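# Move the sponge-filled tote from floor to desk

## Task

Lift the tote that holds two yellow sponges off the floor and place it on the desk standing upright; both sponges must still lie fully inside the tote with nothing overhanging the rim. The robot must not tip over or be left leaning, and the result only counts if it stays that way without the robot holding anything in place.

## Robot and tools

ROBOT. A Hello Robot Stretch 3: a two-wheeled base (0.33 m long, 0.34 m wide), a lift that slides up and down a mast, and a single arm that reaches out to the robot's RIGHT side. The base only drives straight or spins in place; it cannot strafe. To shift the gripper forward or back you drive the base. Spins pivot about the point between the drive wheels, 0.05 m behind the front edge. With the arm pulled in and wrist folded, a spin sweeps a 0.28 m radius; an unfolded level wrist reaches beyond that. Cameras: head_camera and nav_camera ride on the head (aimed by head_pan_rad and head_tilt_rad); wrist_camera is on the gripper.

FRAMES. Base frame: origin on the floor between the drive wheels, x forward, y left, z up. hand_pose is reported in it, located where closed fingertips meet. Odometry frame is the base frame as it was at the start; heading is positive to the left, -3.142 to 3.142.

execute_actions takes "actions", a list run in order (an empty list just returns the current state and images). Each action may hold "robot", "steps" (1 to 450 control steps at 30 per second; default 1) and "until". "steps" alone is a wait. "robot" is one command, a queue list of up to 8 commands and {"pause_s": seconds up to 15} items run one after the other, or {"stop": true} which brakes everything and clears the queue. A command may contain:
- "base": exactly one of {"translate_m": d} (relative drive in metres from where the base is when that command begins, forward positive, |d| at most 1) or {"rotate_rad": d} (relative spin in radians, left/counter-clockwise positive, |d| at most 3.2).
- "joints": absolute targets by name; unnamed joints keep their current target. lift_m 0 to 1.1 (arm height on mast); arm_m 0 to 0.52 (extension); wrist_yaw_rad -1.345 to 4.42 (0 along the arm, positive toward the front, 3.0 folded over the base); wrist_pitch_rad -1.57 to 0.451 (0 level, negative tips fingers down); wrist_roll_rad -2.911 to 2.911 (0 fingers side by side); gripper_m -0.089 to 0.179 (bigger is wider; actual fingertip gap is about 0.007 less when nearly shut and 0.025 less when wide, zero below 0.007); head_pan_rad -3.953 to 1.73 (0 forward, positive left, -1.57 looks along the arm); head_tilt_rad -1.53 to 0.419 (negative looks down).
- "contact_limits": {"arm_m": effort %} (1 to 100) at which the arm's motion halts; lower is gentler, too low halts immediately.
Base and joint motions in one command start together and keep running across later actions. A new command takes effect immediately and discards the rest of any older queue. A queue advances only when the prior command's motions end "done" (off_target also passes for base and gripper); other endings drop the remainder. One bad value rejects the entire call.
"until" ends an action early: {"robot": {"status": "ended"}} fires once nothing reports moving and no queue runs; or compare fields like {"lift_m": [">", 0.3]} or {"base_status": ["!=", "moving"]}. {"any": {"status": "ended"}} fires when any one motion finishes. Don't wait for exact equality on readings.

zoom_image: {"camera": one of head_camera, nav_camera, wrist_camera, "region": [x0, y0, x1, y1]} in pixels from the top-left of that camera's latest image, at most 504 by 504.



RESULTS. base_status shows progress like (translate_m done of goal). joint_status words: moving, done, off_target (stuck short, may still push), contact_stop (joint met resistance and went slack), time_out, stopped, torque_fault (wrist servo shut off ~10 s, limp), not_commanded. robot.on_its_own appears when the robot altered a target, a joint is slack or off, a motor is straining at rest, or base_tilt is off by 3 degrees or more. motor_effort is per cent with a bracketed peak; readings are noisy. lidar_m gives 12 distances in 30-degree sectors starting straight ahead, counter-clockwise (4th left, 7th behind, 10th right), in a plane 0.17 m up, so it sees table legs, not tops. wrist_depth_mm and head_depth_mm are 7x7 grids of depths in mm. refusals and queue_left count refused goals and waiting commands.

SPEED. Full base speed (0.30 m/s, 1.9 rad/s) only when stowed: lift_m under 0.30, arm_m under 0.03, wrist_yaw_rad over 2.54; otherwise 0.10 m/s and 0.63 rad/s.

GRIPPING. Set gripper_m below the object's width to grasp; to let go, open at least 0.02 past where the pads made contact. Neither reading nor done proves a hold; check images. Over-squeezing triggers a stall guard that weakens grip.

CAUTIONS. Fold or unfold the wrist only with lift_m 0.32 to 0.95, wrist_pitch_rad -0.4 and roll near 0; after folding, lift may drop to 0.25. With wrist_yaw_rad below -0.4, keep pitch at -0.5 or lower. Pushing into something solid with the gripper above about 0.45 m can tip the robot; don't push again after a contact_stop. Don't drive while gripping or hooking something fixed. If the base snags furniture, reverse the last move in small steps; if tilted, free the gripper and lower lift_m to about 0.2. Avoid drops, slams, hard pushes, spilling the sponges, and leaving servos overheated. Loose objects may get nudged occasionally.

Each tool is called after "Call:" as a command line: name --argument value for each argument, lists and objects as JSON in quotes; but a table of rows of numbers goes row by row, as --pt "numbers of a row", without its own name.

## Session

Call:
execute_actions --actions '[]'

Scene clock: 0.00 s.
robot.base_odometry: x=+0.000 y=+0.000 heading=+0.000 (m, m, rad; robot's odometry frame)
robot.turned_by_wheels: +0.000 (rad since the last result)
robot.turned_by_imu: +0.000 (rad since the last result)
robot.base_tilt: forward=-0.1 right=-0.4 (deg)
robot.lidar_m: 1.81 1.96 2.19 2.59 2.04 1.70 1.95 1.83 1.15 1.52 1.29 1.78
robot.head_depth_mm: 1658 1629 1646 1647 1660 1666 1678 / 1695 1707 1712 1712 1717 1720 1739 / 1725 1743 1746 1743 1750 1760 1769 / 1775 1777 1782 1800 1798 1811 1811 / 1799 1818 1815 1824 1842 1850 1849 / 1844 1857 1864 1873 1883 1892 1892 / 1881 1904 1908 1916 1929 1930 1928
robot.base_status: not_commanded
robot.joint_positions: lift_m=+0.420 arm_m=-0.002 wrist_yaw_rad=+3.124 wrist_pitch_rad=-0.392 wrist_roll_rad=+0.009 gripper_m=+0.037 head_pan_rad=-0.015 head_tilt_rad=-0.005
robot.joint_goals: lift_m=+0.420 arm_m=-0.002 wrist_yaw_rad=+3.124 wrist_pitch_rad=-0.392 wrist_roll_rad=+0.009 gripper_m=+0.037 head_pan_rad=-0.015 head_tilt_rad=-0.005
robot.joint_status: lift_m=not_commanded arm_m=not_commanded wrist_yaw_rad=not_commanded wrist_pitch_rad=not_commanded wrist_roll_rad=not_commanded gripper_m=not_commanded head_pan_rad=not_commanded head_tilt_rad=not_commanded
robot.measured_speeds: translate_m=+0.000 rotate_rad=+0.000 lift_m=+0.000 arm_m=+0.000 wrist_yaw_rad=+0.000 wrist_pitch_rad=+0.000 wrist_roll_rad=+0.000 head_pan_rad=+0.000 head_tilt_rad=+0.000
robot: refusals=0 queue=idle queue_left=0
robot.motor_effort: left_wheel=+1 right_wheel=+0 lift_m=+19 arm_m=-1 wrist_yaw_rad=+0 wrist_pitch_rad=+5 wrist_roll_rad=-1 gripper_m=-1 head_pan_rad=+0 head_tilt_rad=+1 (%)
robot.hand_pose: x=-0.0173 y=+0.0847 z=+0.4384 quat_wxyz=(+0.145, +0.698, +0.131, +0.689) (m; robot's base frame)
robot.wrist_depth_mm: - - - - - - - / - - - - - - - / - - - - - - - / - - - - - - - / 822 836 837 829 852 831 812 / 691 690 700 689 - 683 681 / 591 590 597 594 572 590 593
pictures: head_camera (sideways: a quarter turn clockwise sets it upright), nav_camera (sideways: a quarter turn counterclockwise sets it upright), wrist_camera
camera_calibration (this result's frames):
head_camera: T_world_to_cam=[[-0.0115823, -0.0384261, -0.999194, 1.32067], [0.0256602, 0.998921, -0.038713, 0.057307], [0.999604, -0.0260879, -0.0105838, -0.0390416], [0, 0, 0, 1]] pos_world=[0.0528521, -0.0075154, 1.32142]
nav_camera: T_world_to_cam=[[0.00704778, 0.0522452, 0.998609, -1.2586], [0.0158211, -0.998515, 0.0521286, -0.0147269], [0.99985, 0.0154318, -0.0078639, -0.0388976], [0, 0, 0, 1]] pos_world=[0.0479951, 0.0516512, 1.25731]
wrist_camera: T_world_to_cam=[[0.998504, 0.0527183, -0.0145191, 0.0315023], [0.0157056, -0.530834, -0.847331, 0.45451], [-0.0523771, 0.845835, -0.530867, 0.321151], [0, 0, 0, 1]] pos_world=[-0.0217726, -0.0320319, 0.556066]
Images, in order (width x height): head_camera 896x504, nav_camera 672x504, wrist_camera 644x364.

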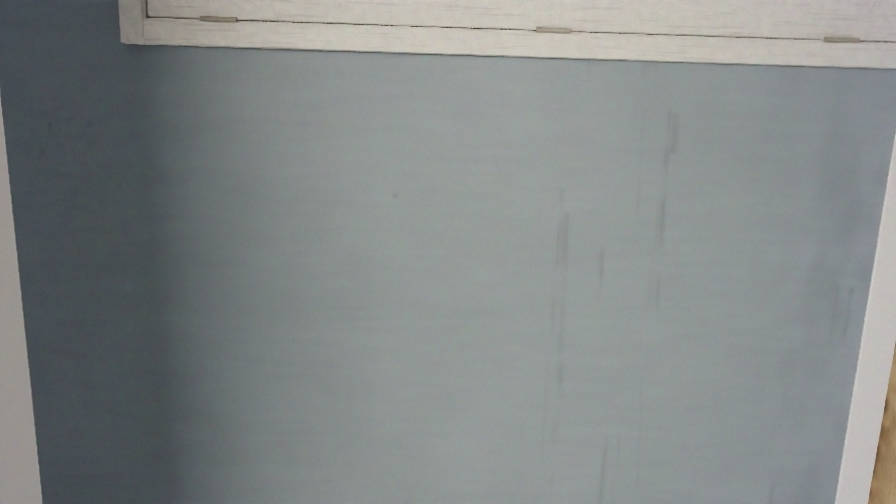

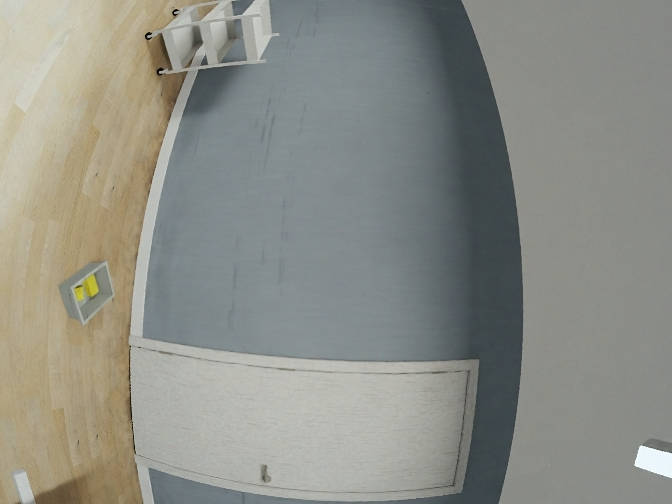

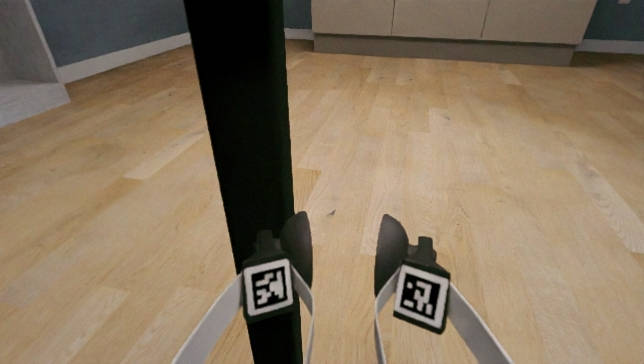

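Call:
execute_actions --actions '[{"robot": {"joints": {"head_pan_rad": -0.4, "head_tilt_rad": -0.75, "lift_m": 0.28}}, "steps": 150, "until": {"robot": {"status": "ended"}}}]'

Scene clock: 4.57 s.
robot.base_odometry: x=+0.000 y=+0.000 heading=+0.000 (m, m, rad; robot's odometry frame)
robot.turned_by_wheels: +0.000 (rad since the last result)
robot.turned_by_imu: -0.001 (rad since the last result)
robot.base_tilt: forward=+0.0 right=-0.5 (deg)
robot.lidar_m: 1.81 1.97 2.19 2.58 2.04 1.70 1.94 1.83 1.15 1.53 1.28 1.78
robot.head_depth_mm: 1644 1876 2119 1875 1566 1328 1158 / 1615 1834 2102 1863 1550 1328 1158 / 1583 1800 2084 1856 1548 1321 1155 / 1562 1767 2039 1851 1536 1318 1153 / 1548 1766 2027 1794 1532 1318 1149 / 1530 1732 1978 1751 1525 1312 1152 / 1512 1705 1956 1837 1523 1311 1147
robot.base_status: not_commanded
robot.joint_positions: lift_m=+0.280 arm_m=-0.002 wrist_yaw_rad=+3.124 wrist_pitch_rad=-0.392 wrist_roll_rad=+0.009 gripper_m=+0.037 head_pan_rad=-0.393 head_tilt_rad=-0.740
robot.joint_goals: lift_m=+0.280 arm_m=-0.002 wrist_yaw_rad=+3.124 wrist_pitch_rad=-0.392 wrist_roll_rad=+0.009 gripper_m=+0.037 head_pan_rad=-0.400 head_tilt_rad=-0.750
robot.joint_status: lift_m=done arm_m=not_commanded wrist_yaw_rad=not_commanded wrist_pitch_rad=not_commanded wrist_roll_rad=not_commanded gripper_m=not_commanded head_pan_rad=done head_tilt_rad=done
robot.measured_speeds: translate_m=+0.000 rotate_rad=+0.000 lift_m=+0.000 arm_m=+0.000 wrist_yaw_rad=+0.000 wrist_pitch_rad=+0.000 wrist_roll_rad=+0.000 head_pan_rad=+0.000 head_tilt_rad=+0.000
robot: refusals=0 queue=done queue_left=0
robot.motor_effort: left_wheel=+1(1) right_wheel=+1(1) lift_m=+15(21) arm_m=-1(1) wrist_yaw_rad=+0(0) wrist_pitch_rad=+5(6) wrist_roll_rad=-1(0) gripper_m=+0(0) head_pan_rad=-3(18) head_tilt_rad=-3(25) (%)
robot.hand_pose: x=-0.0173 y=+0.0847 z=+0.2987 quat_wxyz=(+0.145, +0.698, +0.131, +0.689) (m; robot's base frame)
robot.wrist_depth_mm: - - - - - - - / - - - - - - - / - - - - - - - / 774 765 753 766 771 756 769 / 619 621 620 618 646 619 618 / 518 520 541 524 - 518 517 / 448 - - - 434 442 444
pictures: head_camera (sideways: a quarter turn clockwise sets it upright), nav_camera (sideways: a quarter turn counterclockwise sets it upright), wrist_camera
camera_calibration (this result's frames):
head_camera: T_world_to_cam=[[-0.641268, 0.223965, -0.733904, 0.97827], [0.365668, 0.930061, -0.0356858, 0.0512547], [0.674583, -0.291249, -0.678315, 0.831908], [0, 0, 0, 1]] pos_world=[0.0473992, -0.0244754, 1.28408]
nav_camera: T_world_to_cam=[[0.642917, -0.209766, 0.736652, -0.920573], [-0.328538, -0.944323, 0.0178311, 0.0320604], [0.691897, -0.253482, -0.676037, 0.832526], [0, 0, 0, 1]] pos_world=[0.0263627, 0.0482004, 1.24039]
wrist_camera: T_world_to_cam=[[0.998504, 0.0527158, -0.0145307, 0.0294791], [0.0157032, -0.530975, -0.847242, 0.336115], [-0.0523785, 0.845746, -0.531009, 0.247057], [0, 0, 0, 1]] pos_world=[-0.0217726, -0.0320323, 0.416388]
Images, in order (width x height): head_camera 896x504, nav_camera 672x504, wrist_camera 644x364.

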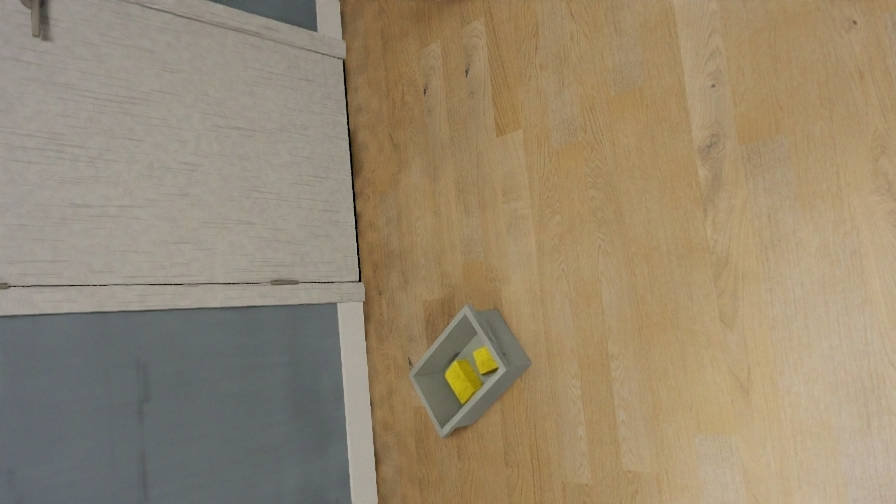

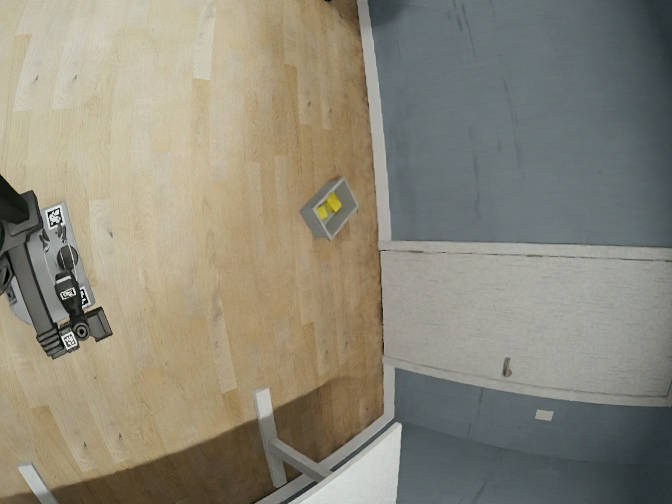

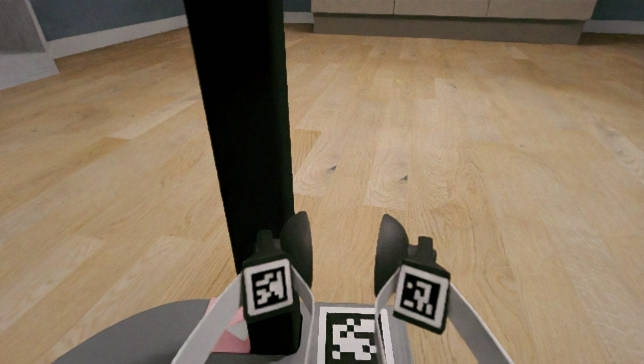

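Call:
zoom_image --camera "head_camera" --region '[390, 285, 560, 455]'

Call:
zoom_image --camera "nav_camera" --region '[200, 340, 450, 504]'

Region (390, 285, 560, 455) of head_camera's 896x504 image, scaled by 2.965, with more detail than that image has.

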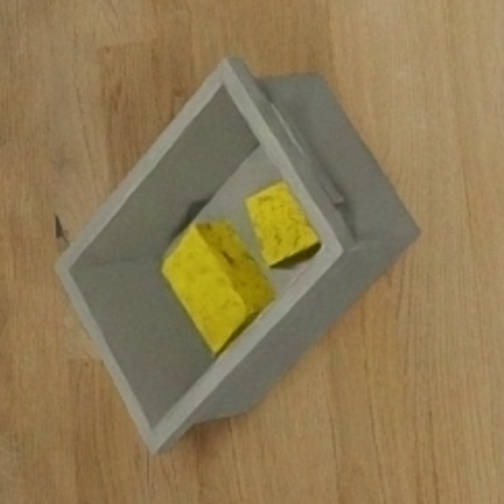

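Region (200, 340, 450, 504) of nav_camera's 672x504 image, scaled by 2.016, with more detail than that image has; it fills the top 331 rows of this view, and the rest is white.

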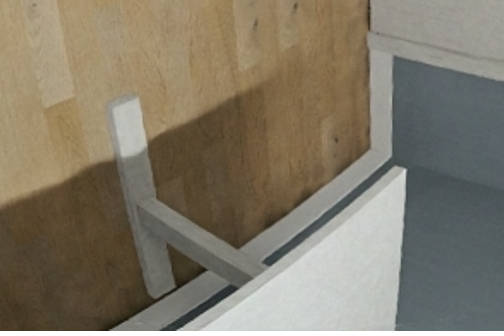

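Call:
execute_actions --actions '[{"robot": [{"base": {"rotate_rad": 2.69}, "joints": {"head_pan_rad": -1.6, "head_tilt_rad": -1.05}}, {"base": {"translate_m": -0.886}}], "steps": 450, "until": {"robot": {"status": "ended"}}}, {"robot": {"base": {"rotate_rad": -0.416}, "joints": {"lift_m": 0.36}}, "steps": 100, "until": {"robot": {"lift_m": [">", 0.33]}}}, {"robot": {"joints": {"wrist_yaw_rad": -0.215, "arm_m": 0.40, "gripper_m": 0.075}}, "steps": 100, "until": {"robot": {"wrist_yaw_rad": ["<", 2.2]}}}, {"robot": {"joints": {"wrist_pitch_rad": -1.57}}, "steps": 300, "until": {"robot": {"status": "ended"}}}]'

Scene clock: 136.57 s.
robot.base_odometry: x=+0.797 y=-0.387 heading=+2.274 (m, m, rad; robot's odometry frame)
robot.turned_by_wheels: +2.274 (rad since the last result)
robot.turned_by_imu: +2.222 (rad since the last result)
robot.base_tilt: forward=-0.1 right=-0.4 (deg)
robot.lidar_m: 2.87 2.58 1.56 1.42 1.30 1.31 1.03 0.93 0.96 1.20 1.85 2.81
robot.head_depth_mm: 1063 1206 1390 1452 1320 1201 1109 / 1180 1353 1558 1460 1293 1198 - / 1327 1548 1640 1387 1260 1211 - / 1501 1753 1630 1433 1296 1210 - / 1746 1848 1624 1450 1310 1193 1098 / 2009 1839 1620 1450 1305 1191 1096 / 2124 1848 1623 1446 1307 1188 1090
robot.base_status: done (rotate_rad -0.4158 of -0.4160)
robot.joint_positions: lift_m=+0.360 arm_m=+0.400 wrist_yaw_rad=-0.215 wrist_pitch_rad=-1.562 wrist_roll_rad=+0.009 gripper_m=+0.075 head_pan_rad=-1.594 head_tilt_rad=-1.038
robot.joint_goals: lift_m=+0.360 arm_m=+0.400 wrist_yaw_rad=-0.215 wrist_pitch_rad=-1.570 wrist_roll_rad=+0.009 gripper_m=+0.075 head_pan_rad=-1.600 head_tilt_rad=-1.050
robot.joint_status: lift_m=done arm_m=done wrist_yaw_rad=done wrist_pitch_rad=done wrist_roll_rad=not_commanded gripper_m=done head_pan_rad=done head_tilt_rad=done
robot.measured_speeds: translate_m=+0.000 rotate_rad=+0.000 lift_m=+0.000 arm_m=+0.000 wrist_yaw_rad=+0.000 wrist_pitch_rad=+0.000 wrist_roll_rad=+0.000 head_pan_rad=+0.000 head_tilt_rad=+0.000
robot: refusals=0 queue=done queue_left=0
robot.motor_effort: left_wheel=+6(16) right_wheel=-3(10) lift_m=+23(27) arm_m=+2(3) wrist_yaw_rad=-1(3) wrist_pitch_rad=-3(6) wrist_roll_rad=+0(1) gripper_m=+1(85) head_pan_rad=-2(31) head_tilt_rad=-4(21) (%)
robot.hand_pose: x=-0.0170 y=-0.5233 z=+0.2421 quat_wxyz=(+0.443, +0.439, -0.554, -0.551) (m; robot's base frame)
robot.wrist_depth_mm: 390 381 376 371 271 261 258 / 395 392 389 384 368 363 293 / 406 400 395 389 339 337 286 / 418 413 404 398 387 385 295 / 430 426 416 409 352 381 304 / 439 439 - 422 366 371 314 / 454 447 441 428 305 303 408
pictures: head_camera (sideways: a quarter turn clockwise sets it upright), nav_camera (sideways: a quarter turn counterclockwise sets it upright), wrist_camera
camera_calibration (this result's frames):
head_camera: T_world_to_cam=[[-0.0189439, 0.86404, -0.503066, 0.673707], [0.999573, 0.00516235, -0.0287741, 0.0383771], [-0.022265, -0.503396, -0.863769, 1.0773], [0, 0, 0, 1]] pos_world=[-0.00161199, -0.0399999, 1.27056]
nav_camera: T_world_to_cam=[[0.0327554, -0.861418, 0.50684, -0.617418], [-0.999279, -0.0379648, 0.0000555937, 0.0592971], [0.0191942, -0.506476, -0.86204, 1.07849], [0, 0, 0, 1]] pos_world=[0.0587774, 0.0166233, 1.24263]
wrist_camera: T_world_to_cam=[[-0.977414, 0.199536, -0.0696299, 0.117008], [0.186687, 0.969624, 0.158039, 0.510062], [0.0990493, 0.141471, -0.984975, 0.475117], [0, 0, 0, 1]] pos_world=[-0.0279164, -0.585131, 0.395516]
Images, in order (width x height): head_camera 896x504, nav_camera 672x504, wrist_camera 644x364.

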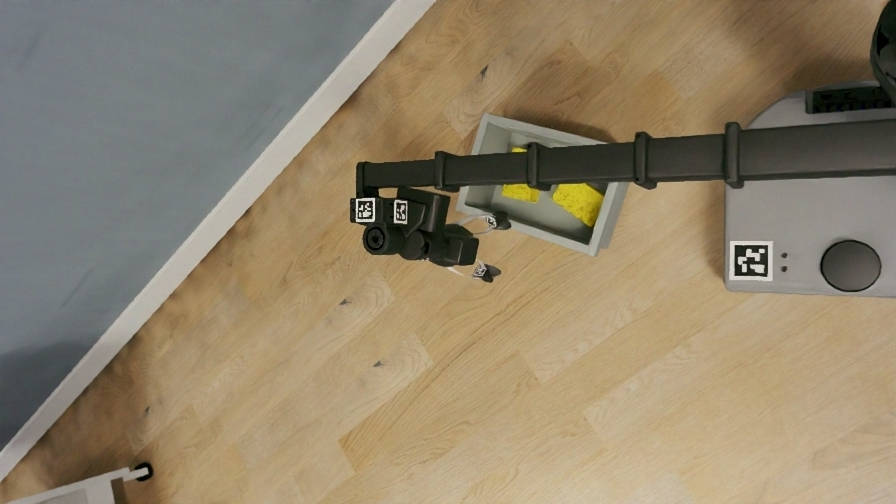

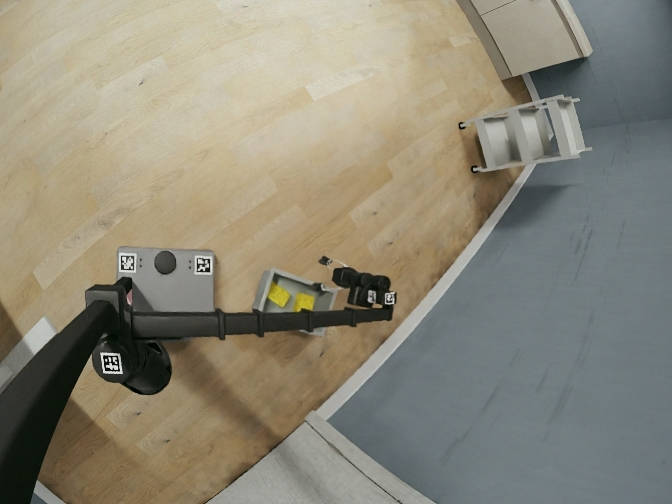

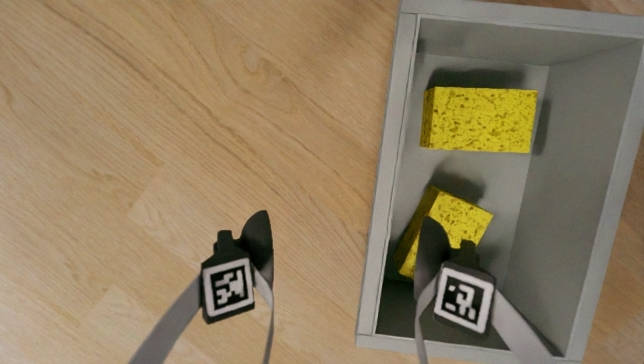

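Call:
zoom_image --camera "wrist_camera" --region '[300, 0, 644, 364]'

Region (300, 0, 644, 364) of wrist_camera's 644x364 image, scaled by 1.385.

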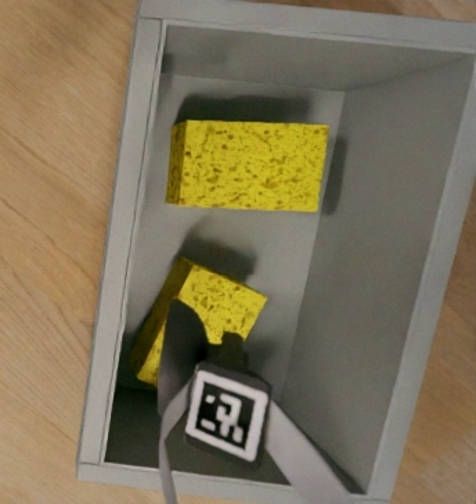

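Call:
execute_actions --actions '[{"robot": [{"base": {"translate_m": -0.04}, "joints": {"arm_m": 0.408, "wrist_yaw_rad": -0.285, "lift_m": 0.285}}, {"joints": {"lift_m": 0.20}}], "steps": 450, "until": {"robot": {"status": "ended"}}}]'

Scene clock: 176.80 s.
robot.base_odometry: x=+0.823 y=-0.417 heading=+2.274 (m, m, rad; robot's odometry frame)
robot.turned_by_wheels: +0.000 (rad since the last result)
robot.turned_by_imu: -0.001 (rad since the last result)
robot.base_tilt: forward=-0.1 right=-0.5 (deg)
robot.lidar_m: 2.90 2.62 1.58 1.40 1.28 1.29 0.99 0.90 0.93 1.16 1.85 2.85
robot.head_depth_mm: 1029 1165 1340 1437 1314 1199 1099 / 1139 1311 1519 1459 1318 1197 - / 1278 1490 1600 1478 1281 1211 - / 1459 1726 1627 1487 1267 1211 - / 1693 1832 1623 1453 1309 1190 1096 / 1992 1845 1626 1447 1303 1189 1092 / 2121 1841 1619 1443 1307 1189 1092
robot.base_status: done (translate_m -0.0400 of -0.0400)
robot.joint_positions: lift_m=+0.200 arm_m=+0.408 wrist_yaw_rad=-0.283 wrist_pitch_rad=-1.563 wrist_roll_rad=+0.009 gripper_m=+0.075 head_pan_rad=-1.594 head_tilt_rad=-1.038
robot.joint_goals: lift_m=+0.200 arm_m=+0.408 wrist_yaw_rad=-0.285 wrist_pitch_rad=-1.570 wrist_roll_rad=+0.009 gripper_m=+0.075 head_pan_rad=-1.600 head_tilt_rad=-1.050
robot.joint_status: lift_m=done arm_m=done wrist_yaw_rad=done wrist_pitch_rad=done wrist_roll_rad=not_commanded gripper_m=done head_pan_rad=done head_tilt_rad=done
robot.measured_speeds: translate_m=+0.000 rotate_rad=+0.000 lift_m=+0.000 arm_m=+0.000 wrist_yaw_rad=+0.000 wrist_pitch_rad=+0.000 wrist_roll_rad=+0.000 head_pan_rad=+0.000 head_tilt_rad=+0.000
robot: refusals=0 queue=done queue_left=0
robot.motor_effort: left_wheel=+7(8) right_wheel=-3(5) lift_m=+16(19) arm_m=+3(2) wrist_yaw_rad=-2(2) wrist_pitch_rad=-3(3) wrist_roll_rad=-1(1) gripper_m=+0(0) head_pan_rad=-2(2) head_tilt_rad=-4(4) (%)
robot.hand_pose: x=-0.0155 y=-0.5315 z=+0.0825 quat_wxyz=(+0.424, +0.420, -0.569, -0.566) (m; robot's base frame)
robot.wrist_depth_mm: 232 229 226 222 216 215 209 / 239 236 233 228 221 180 179 / 246 242 238 233 202 182 181 / 251 247 246 239 234 187 203 / 259 255 250 246 240 237 232 / 267 262 - 252 246 199 229 / 275 269 266 259 226 203 227
pictures: head_camera (sideways: a quarter turn clockwise sets it upright), nav_camera (sideways: a quarter turn counterclockwise sets it upright), wrist_camera
camera_calibration (this result's frames):
head_camera: T_world_to_cam=[[-0.018944, 0.86404, -0.503066, 0.673707], [0.999573, 0.00516247, -0.0287741, 0.0383771], [-0.022265, -0.503396, -0.863769, 1.0773], [0, 0, 0, 1]] pos_world=[-0.00161199, -0.0399999, 1.27056]
nav_camera: T_world_to_cam=[[0.0327555, -0.861418, 0.50684, -0.617419], [-0.999279, -0.037965, 0.000055601, 0.0592971], [0.0191943, -0.506476, -0.86204, 1.07849], [0, 0, 0, 1]] pos_world=[0.0587774, 0.0166233, 1.24263]
wrist_camera: T_world_to_cam=[[-0.961451, 0.266015, -0.0696353, 0.144581], [0.252617, 0.954504, 0.158449, 0.535961], [0.108617, 0.13475, -0.984909, 0.315524], [0, 0, 0, 1]] pos_world=[-0.0306564, -0.592555, 0.235908]
Images, in order (width x height): head_camera 896x504, nav_camera 672x504, wrist_camera 644x364.

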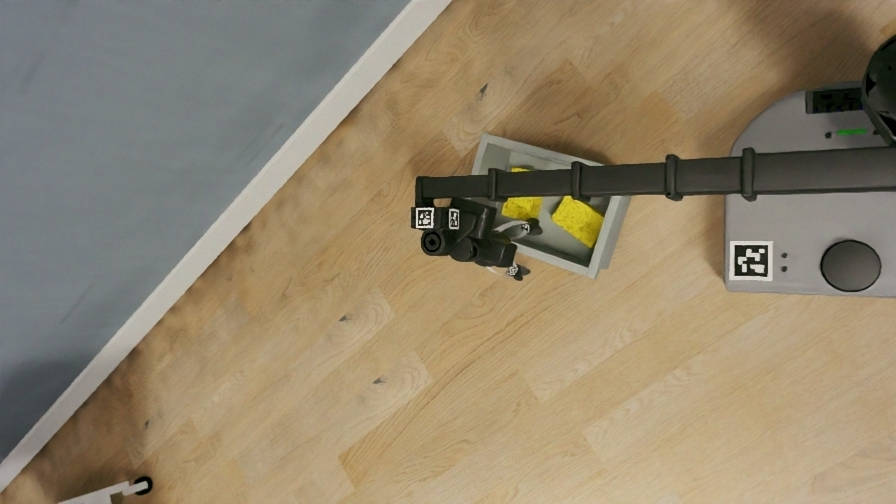

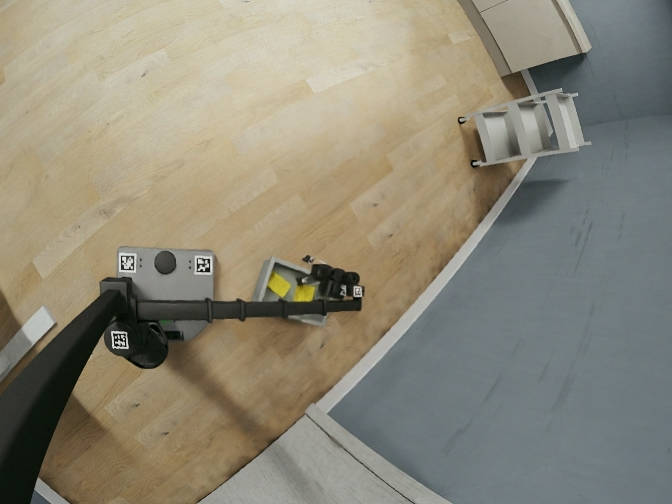

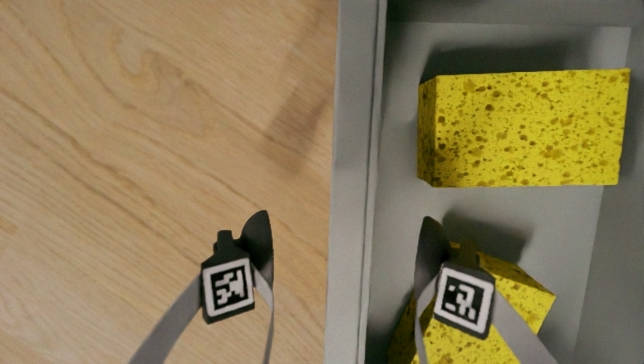

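Call:
execute_actions --actions '[{"robot": [{"joints": {"wrist_yaw_rad": -0.315}}, {"joints": {"gripper_m": -0.035}}], "steps": 200, "until": {"robot": {"status": "ended"}}}, {"robot": {"joints": {"lift_m": 0.30}}, "steps": 200, "until": {"robot": {"status": "ended"}}}]'

Scene clock: 207.73 s.
robot.base_odometry: x=+0.823 y=-0.417 heading=+2.274 (m, m, rad; robot's odometry frame)
robot.turned_by_wheels: +0.000 (rad since the last result)
robot.turned_by_imu: -0.001 (rad since the last result)
robot.base_tilt: forward=+0.0 right=-0.4 (deg)
robot.lidar_m: 2.90 2.61 1.58 1.39 1.28 1.28 0.99 0.90 0.94 0.36 1.85 2.84
robot.head_depth_mm: 1030 1163 1341 1433 1322 1199 1110 / 1145 1310 1528 1463 1316 1194 - / 1281 1500 1607 1454 1262 1210 - / 1459 1731 1634 1445 1257 1205 - / 1686 1833 1626 1450 1308 1192 1096 / 1999 1843 1622 1451 1306 1191 1095 / 2139 1841 1616 1443 1304 1186 1092
robot.base_status: done (translate_m -0.0400 of -0.0400)
robot.joint_positions: lift_m=+0.300 arm_m=+0.408 wrist_yaw_rad=-0.313 wrist_pitch_rad=-1.563 wrist_roll_rad=+0.009 gripper_m=-0.028 head_pan_rad=-1.594 head_tilt_rad=-1.038
robot.joint_goals: lift_m=+0.300 arm_m=+0.408 wrist_yaw_rad=-0.315 wrist_pitch_rad=-1.570 wrist_roll_rad=+0.009 gripper_m=-0.029 head_pan_rad=-1.600 head_tilt_rad=-1.050
robot.joint_status: lift_m=done arm_m=done wrist_yaw_rad=done wrist_pitch_rad=done wrist_roll_rad=not_commanded gripper_m=done head_pan_rad=done head_tilt_rad=done
robot.measured_speeds: translate_m=+0.000 rotate_rad=+0.000 lift_m=+0.000 arm_m=+0.000 wrist_yaw_rad=+0.000 wrist_pitch_rad=+0.000 wrist_roll_rad=+0.000 head_pan_rad=+0.000 head_tilt_rad=+0.000
robot: refusals=0 queue=done queue_left=0
robot.on_its_own: gripper_m is held at -0.029, not at your -0.035, by its stall guard, which is still easing
robot.motor_effort: left_wheel=+6(6) right_wheel=-3(2) lift_m=+25(24) arm_m=+2(2) wrist_yaw_rad=-1(4) wrist_pitch_rad=-3(3) wrist_roll_rad=-1(1) gripper_m=-22(98) head_pan_rad=-2(2) head_tilt_rad=-4(4) (%)
robot.hand_pose: x=-0.0148 y=-0.5317 z=+0.1819 quat_wxyz=(+0.416, +0.411, -0.575, -0.572) (m; robot's base frame)
robot.wrist_depth_mm: 328 323 318 164 207 224 197 / 337 333 327 166 217 242 203 / 347 344 336 169 221 239 205 / 357 350 346 172 271 255 206 / 365 360 354 128 277 257 208 / 375 370 363 129 249 257 215 / 387 380 373 174 286 261 225
pictures: head_camera (sideways: a quarter turn clockwise sets it upright), nav_camera (sideways: a quarter turn counterclockwise sets it upright), wrist_camera
camera_calibration (this result's frames):
head_camera: T_world_to_cam=[[-0.0189439, 0.86404, -0.503066, 0.673707], [0.999573, 0.00516235, -0.0287741, 0.0383771], [-0.022265, -0.503396, -0.863769, 1.0773], [0, 0, 0, 1]] pos_world=[-0.00161199, -0.0399999, 1.27056]
nav_camera: T_world_to_cam=[[0.0327554, -0.861418, 0.50684, -0.617419], [-0.999279, -0.0379648, 0.000055601, 0.0592971], [0.0191942, -0.506476, -0.86204, 1.07849], [0, 0, 0, 1]] pos_world=[0.0587774, 0.0166233, 1.24263]
wrist_camera: T_world_to_cam=[[-0.952958, 0.294996, -0.0696353, 0.167707], [0.281394, 0.94642, 0.158449, 0.516352], [0.112646, 0.1314, -0.984909, 0.411705], [0, 0, 0, 1]] pos_world=[-0.0318579, -0.592257, 0.335354]
Images, in order (width x height): head_camera 896x504, nav_camera 672x504, wrist_camera 644x364.

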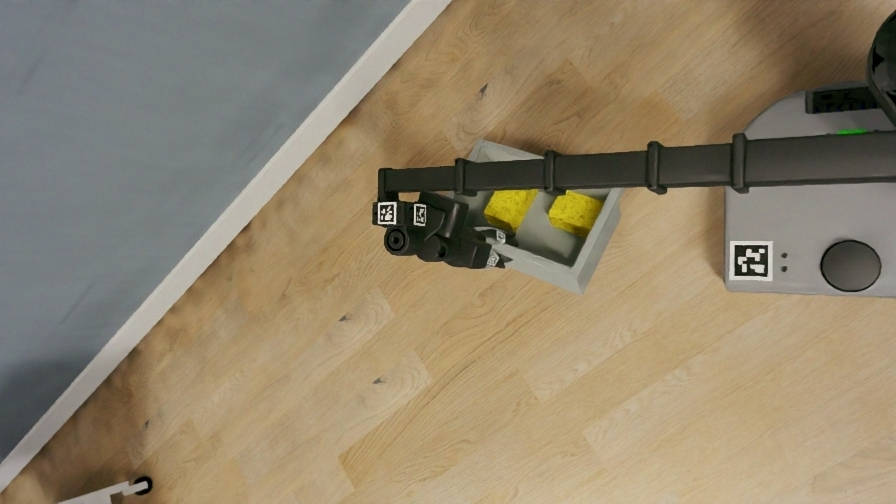

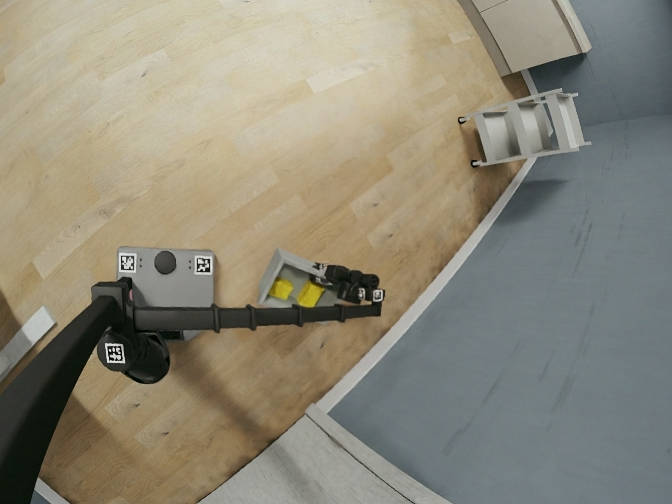

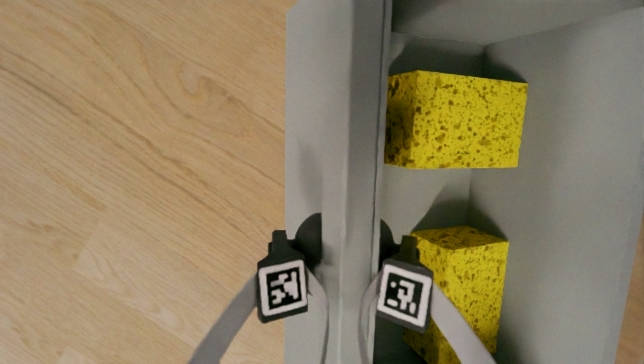

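Call:
execute_actions --actions '[]'

Scene clock: 209.83 s.
robot.base_odometry: x=+0.823 y=-0.417 heading=+2.274 (m, m, rad; robot's odometry frame)
robot.turned_by_wheels: +0.000 (rad since the last result)
robot.turned_by_imu: +0.000 (rad since the last result)
robot.base_tilt: forward=+0.0 right=-0.4 (deg)
robot.lidar_m: 2.91 2.62 1.58 1.40 1.28 1.29 0.99 0.90 0.93 0.36 1.86 2.84
robot.head_depth_mm: 1031 1164 1341 1438 1316 1198 1109 / 1140 1315 1522 1459 1318 1198 - / 1279 1498 1610 1456 1263 1211 - / 1451 1726 1627 1461 1257 1215 - / 1689 1827 1628 1454 1311 1191 1098 / 1997 1849 1626 1444 1307 1192 1094 / 2130 1844 1620 1446 1303 1189 1094
robot.base_status: done (translate_m -0.0400 of -0.0400)
robot.joint_positions: lift_m=+0.300 arm_m=+0.408 wrist_yaw_rad=-0.313 wrist_pitch_rad=-1.563 wrist_roll_rad=+0.009 gripper_m=-0.026 head_pan_rad=-1.594 head_tilt_rad=-1.038
robot.joint_goals: lift_m=+0.300 arm_m=+0.408 wrist_yaw_rad=-0.315 wrist_pitch_rad=-1.570 wrist_roll_rad=+0.009 gripper_m=-0.026 head_pan_rad=-1.600 head_tilt_rad=-1.050
robot.joint_status: lift_m=done arm_m=done wrist_yaw_rad=done wrist_pitch_rad=done wrist_roll_rad=not_commanded gripper_m=done head_pan_rad=done head_tilt_rad=done
robot.measured_speeds: translate_m=+0.000 rotate_rad=+0.000 lift_m=+0.000 arm_m=+0.000 wrist_yaw_rad=+0.000 wrist_pitch_rad=+0.000 wrist_roll_rad=+0.000 head_pan_rad=+0.000 head_tilt_rad=+0.000
robot: refusals=0 queue=done queue_left=0
robot.on_its_own: gripper_m is held at -0.026, not at your -0.035, by its stall guard, which is not easing now
robot.motor_effort: left_wheel=+6(6) right_wheel=-2(2) lift_m=+24(24) arm_m=+2(3) wrist_yaw_rad=-2(2) wrist_pitch_rad=-3(3) wrist_roll_rad=+0(0) gripper_m=-19(22) head_pan_rad=-2(2) head_tilt_rad=-4(4) (%)
robot.hand_pose: x=-0.0148 y=-0.5317 z=+0.1819 quat_wxyz=(+0.416, +0.411, -0.575, -0.572) (m; robot's base frame)
robot.wrist_depth_mm: 326 325 322 163 207 223 197 / 336 333 329 168 216 242 203 / 349 342 337 169 222 238 204 / 357 351 344 173 269 254 206 / 364 360 351 128 275 258 208 / 374 372 367 130 249 257 216 / 387 382 373 173 286 261 224
pictures: head_camera (sideways: a quarter turn clockwise sets it upright), nav_camera (sideways: a quarter turn counterclockwise sets it upright), wrist_camera
camera_calibration (this result's frames):
head_camera: T_world_to_cam=[[-0.0189439, 0.86404, -0.503066, 0.673707], [0.999573, 0.00516235, -0.0287741, 0.0383771], [-0.022265, -0.503396, -0.863769, 1.0773], [0, 0, 0, 1]] pos_world=[-0.00161199, -0.0399999, 1.27056]
nav_camera: T_world_to_cam=[[0.0327554, -0.861418, 0.50684, -0.617419], [-0.999279, -0.0379648, 0.000055601, 0.0592971], [0.0191942, -0.506476, -0.86204, 1.07849], [0, 0, 0, 1]] pos_world=[0.0587774, 0.0166233, 1.24263]
wrist_camera: T_world_to_cam=[[-0.952958, 0.294996, -0.0696353, 0.167707], [0.281394, 0.94642, 0.158449, 0.516352], [0.112646, 0.1314, -0.984909, 0.411705], [0, 0, 0, 1]] pos_world=[-0.0318579, -0.592257, 0.335354]
Images, in order (width x height): head_camera 896x504, nav_camera 672x504, wrist_camera 644x364.

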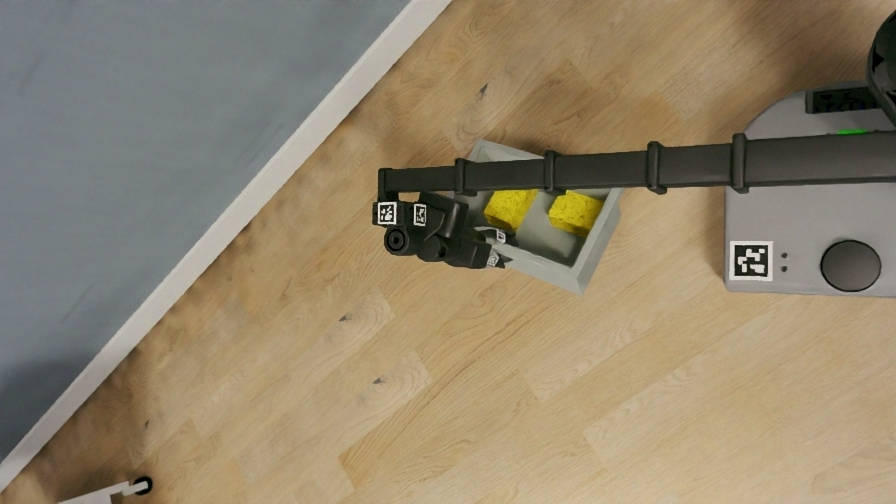

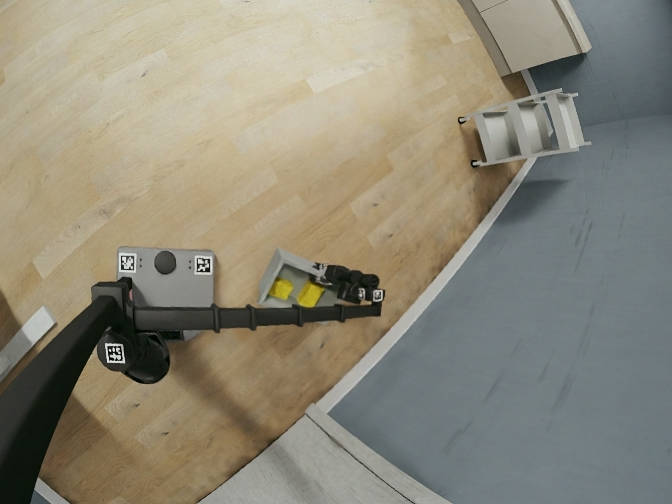

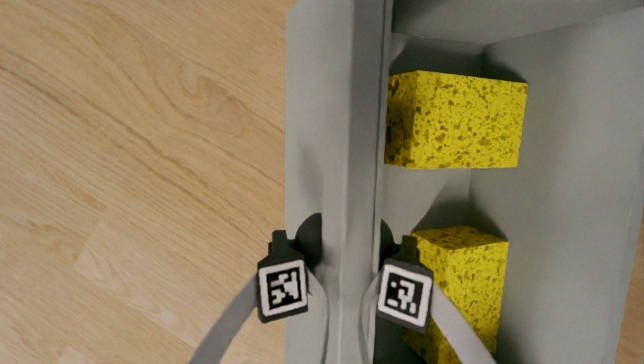

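Call:
execute_actions --actions '[{"robot": {"joints": {"lift_m": 1.06, "head_pan_rad": -2.15, "head_tilt_rad": -0.85}}, "steps": 100, "until": {"robot": {"lift_m": [">", 0.35]}}}, {"robot": {"base": {"rotate_rad": -1.9}, "joints": {"arm_m": 0.30, "wrist_yaw_rad": 2.0}}, "steps": 450, "until": {"robot": {"status": "ended"}}}]'

Scene clock: 224.70 s.
robot.base_odometry: x=+0.823 y=-0.417 heading=+0.374 (m, m, rad; robot's odometry frame)
robot.turned_by_wheels: -1.900 (rad since the last result)
robot.turned_by_imu: -1.865 (rad since the last result)
robot.base_tilt: forward=+0.0 right=-0.4 (deg)
robot.lidar_m: 0.98 1.39 1.87 2.98 2.61 2.82 1.58 1.31 0.83 1.25 0.93 0.90
robot.head_depth_mm: - 1027 881 755 1443 1266 1125 / - 1055 876 753 1431 1259 1124 / - 1052 877 751 1403 1262 1139 / 1164 1285 1487 1590 1435 1256 1134 / 1148 1324 1564 1654 1431 1255 1119 / 1148 1296 573 1623 1420 1256 1115 / 1149 1305 524 552 1420 1250 1112
robot.base_status: done (rotate_rad -1.8998 of -1.9000)
robot.joint_positions: lift_m=+1.060 arm_m=+0.300 wrist_yaw_rad=+1.998 wrist_pitch_rad=-1.563 wrist_roll_rad=+0.009 gripper_m=-0.026 head_pan_rad=-2.143 head_tilt_rad=-0.853
robot.joint_goals: lift_m=+1.060 arm_m=+0.300 wrist_yaw_rad=+2.000 wrist_pitch_rad=-1.570 wrist_roll_rad=+0.009 gripper_m=-0.026 head_pan_rad=-2.150 head_tilt_rad=-0.850
robot.joint_status: lift_m=done arm_m=done wrist_yaw_rad=done wrist_pitch_rad=done wrist_roll_rad=not_commanded gripper_m=done head_pan_rad=done head_tilt_rad=done
robot.measured_speeds: translate_m=+0.000 rotate_rad=+0.000 lift_m=+0.000 arm_m=+0.000 wrist_yaw_rad=+0.000 wrist_pitch_rad=+0.000 wrist_roll_rad=+0.000 head_pan_rad=+0.000 head_tilt_rad=+0.000
robot: refusals=0 queue=done queue_left=0
robot.on_its_own: gripper_m is held at -0.026, not at your -0.035, by its stall guard, which is not easing now
robot.motor_effort: left_wheel=+7(13) right_wheel=-3(7) lift_m=+25(24) arm_m=-4(3) wrist_yaw_rad=+2(1) wrist_pitch_rad=-3(3) wrist_roll_rad=-1(1) gripper_m=-20(21) head_pan_rad=-3(24) head_tilt_rad=+1(11) (%)
robot.hand_pose: x=-0.0414 y=-0.4546 z=+0.9419 quat_wxyz=(+0.691, +0.692, +0.144, +0.149) (m; robot's base frame)
robot.wrist_depth_mm: - - - 164 207 224 197 / - - - 167 215 243 203 / - - - 170 221 240 205 / - - - 173 272 255 207 / - - - 128 276 257 214 / - - - 130 250 258 216 / - - 446 147 283 261 225
pictures: head_camera (sideways: a quarter turn clockwise sets it upright), nav_camera (sideways: a quarter turn counterclockwise sets it upright), wrist_camera
camera_calibration (this result's frames):
head_camera: T_world_to_cam=[[0.377182, 0.656627, -0.653127, 0.866793], [0.851924, -0.522599, -0.033411, 0.045322], [-0.363262, -0.543812, -0.756511, 0.939937], [0, 0, 0, 1]] pos_world=[-0.0241065, -0.0343247, 1.27871]
nav_camera: T_world_to_cam=[[-0.363687, -0.661065, 0.656297, -0.809717], [-0.871364, 0.490508, 0.0112051, 0.044], [-0.329326, -0.567799, -0.75442, 0.940696], [0, 0, 0, 1]] pos_world=[0.0536527, -0.0227315, 1.2406]
wrist_camera: T_world_to_cam=[[0.425655, -0.902202, -0.0696388, -0.314583], [-0.888151, -0.431276, 0.158713, -0.344501], [-0.173225, -0.00570714, -0.984866, 1.0789], [0, 0, 0, 1]] pos_world=[0.0148273, -0.426236, 1.09534]
Images, in order (width x height): head_camera 896x504, nav_camera 672x504, wrist_camera 644x364.

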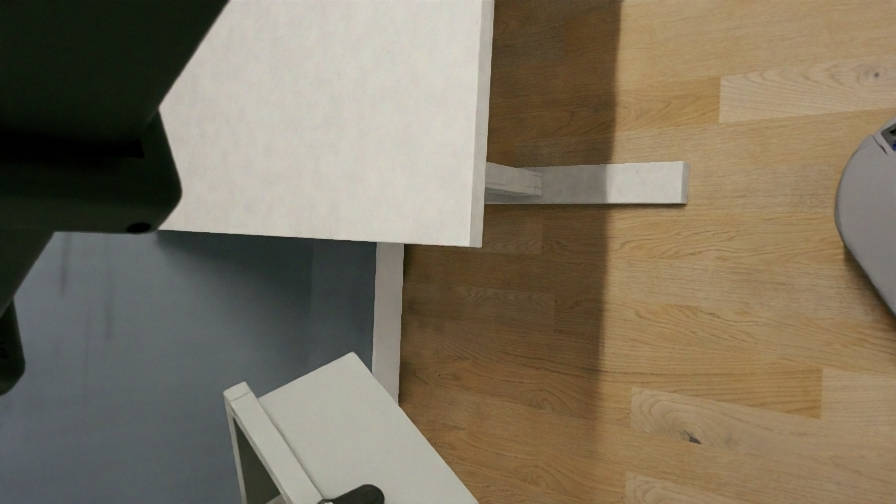

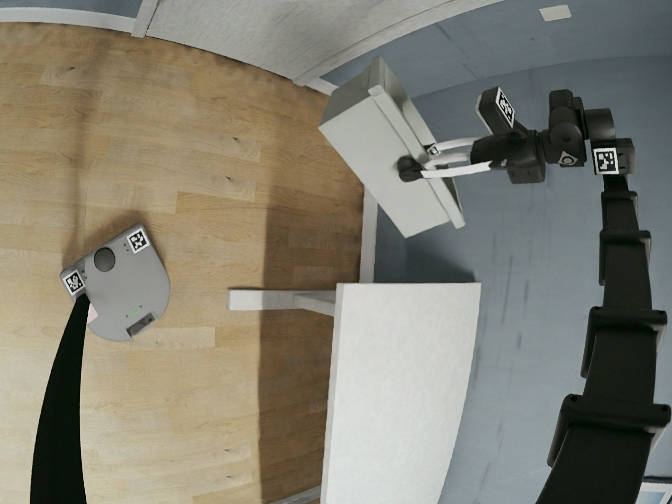

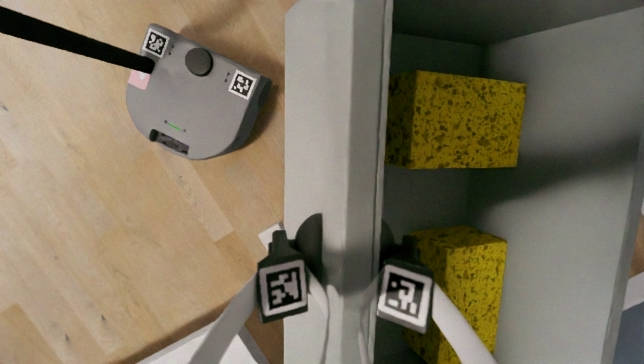

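Call:
execute_actions --actions '[{"robot": {"base": {"rotate_rad": -0.92}, "joints": {"arm_m": 0.51, "wrist_yaw_rad": 1.94, "lift_m": 1.04, "head_pan_rad": -1.45, "head_tilt_rad": -0.7}}, "steps": 450, "until": {"robot": {"status": "ended"}}}]'

Scene clock: 244.27 s.
robot.base_odometry: x=+0.823 y=-0.417 heading=-0.546 (m, m, rad; robot's odometry frame)
robot.turned_by_wheels: -0.920 (rad since the last result)
robot.turned_by_imu: -0.903 (rad since the last result)
robot.base_tilt: forward=-0.1 right=-0.5 (deg)
robot.lidar_m: 0.91 0.90 1.03 1.64 2.81 3.16 2.62 2.82 1.56 0.83 1.28 1.10
robot.head_depth_mm: 1186 1328 723 838 1514 1350 1174 / - 1316 703 836 1476 1353 1175 / 1137 1309 691 807 1475 1344 1169 / 1106 1252 822 828 760 1315 1165 / 1086 1221 1090 852 756 1331 1166 / 1071 1201 1337 1588 1571 1339 1165 / 1048 1175 1337 1540 1567 1341 1164
robot.base_status: done (rotate_rad -0.9198 of -0.9200)
robot.joint_positions: lift_m=+1.040 arm_m=+0.510 wrist_yaw_rad=+1.940 wrist_pitch_rad=-1.563 wrist_roll_rad=+0.009 gripper_m=-0.026 head_pan_rad=-1.457 head_tilt_rad=-0.705
robot.joint_goals: lift_m=+1.040 arm_m=+0.510 wrist_yaw_rad=+1.940 wrist_pitch_rad=-1.570 wrist_roll_rad=+0.009 gripper_m=-0.026 head_pan_rad=-1.450 head_tilt_rad=-0.700
robot.joint_status: lift_m=done arm_m=done wrist_yaw_rad=done wrist_pitch_rad=done wrist_roll_rad=not_commanded gripper_m=done head_pan_rad=done head_tilt_rad=done
robot.measured_speeds: translate_m=+0.000 rotate_rad=+0.000 lift_m=+0.000 arm_m=+0.000 wrist_yaw_rad=+0.000 wrist_pitch_rad=+0.000 wrist_roll_rad=+0.000 head_pan_rad=+0.000 head_tilt_rad=+0.000
robot: refusals=0 queue=done queue_left=0
robot.on_its_own: gripper_m is held at -0.026, not at your -0.035, by its stall guard, which is not easing now
robot.motor_effort: left_wheel=+6(13) right_wheel=-2(8) lift_m=+18(27) arm_m=+3(3) wrist_yaw_rad=+0(4) wrist_pitch_rad=-3(4) wrist_roll_rad=-1(1) gripper_m=-20(21) head_pan_rad=+3(28) head_tilt_rad=+1(10) (%)
robot.hand_pose: x=-0.0419 y=-0.6629 z=+0.9223 quat_wxyz=(+0.695, +0.696, +0.124, +0.129) (m; robot's base frame)
robot.wrist_depth_mm: - - 342 165 205 221 197 / - - 349 168 216 243 205 / - - 360 171 220 241 205 / - - 369 173 272 256 206 / - - 379 128 277 258 215 / - - - 130 248 258 217 / - - 398 173 285 259 224
pictures: head_camera (sideways: a quarter turn clockwise sets it upright), nav_camera (sideways: a quarter turn counterclockwise sets it upright), wrist_camera
camera_calibration (this result's frames):
head_camera: T_world_to_cam=[[-0.112399, 0.642903, -0.757656, 1.006], [0.990793, 0.130424, -0.0363149, 0.0482621], [0.0754692, -0.754762, -0.651643, 0.80087], [0, 0, 0, 1]] pos_world=[0.00481435, -0.0485888, 1.28584]
nav_camera: T_world_to_cam=[[0.125602, -0.637358, 0.760262, -0.94819], [-0.985171, -0.170417, 0.0198916, 0.0333824], [0.116884, -0.751487, -0.649312, 0.801271], [0, 0, 0, 1]] pos_world=[0.0583265, 0.00349716, 1.24048]
wrist_camera: T_world_to_cam=[[0.372374, -0.925466, -0.069642, -0.521359], [-0.911725, -0.378806, 0.158944, -0.39818], [-0.173478, 0.00430764, -0.984828, 1.0649], [0, 0, 0, 1]] pos_world=[0.0158471, -0.63792, 1.07573]
Images, in order (width x height): head_camera 896x504, nav_camera 672x504, wrist_camera 644x364.

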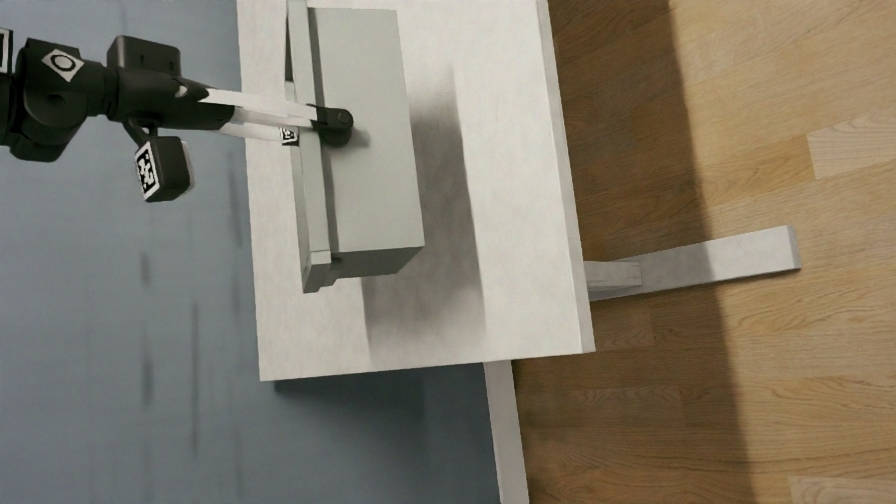

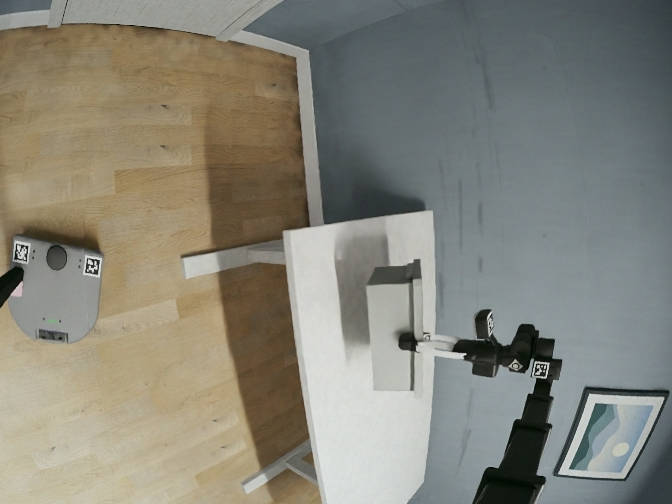

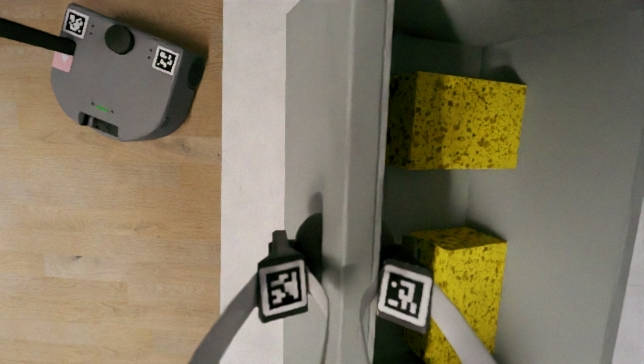

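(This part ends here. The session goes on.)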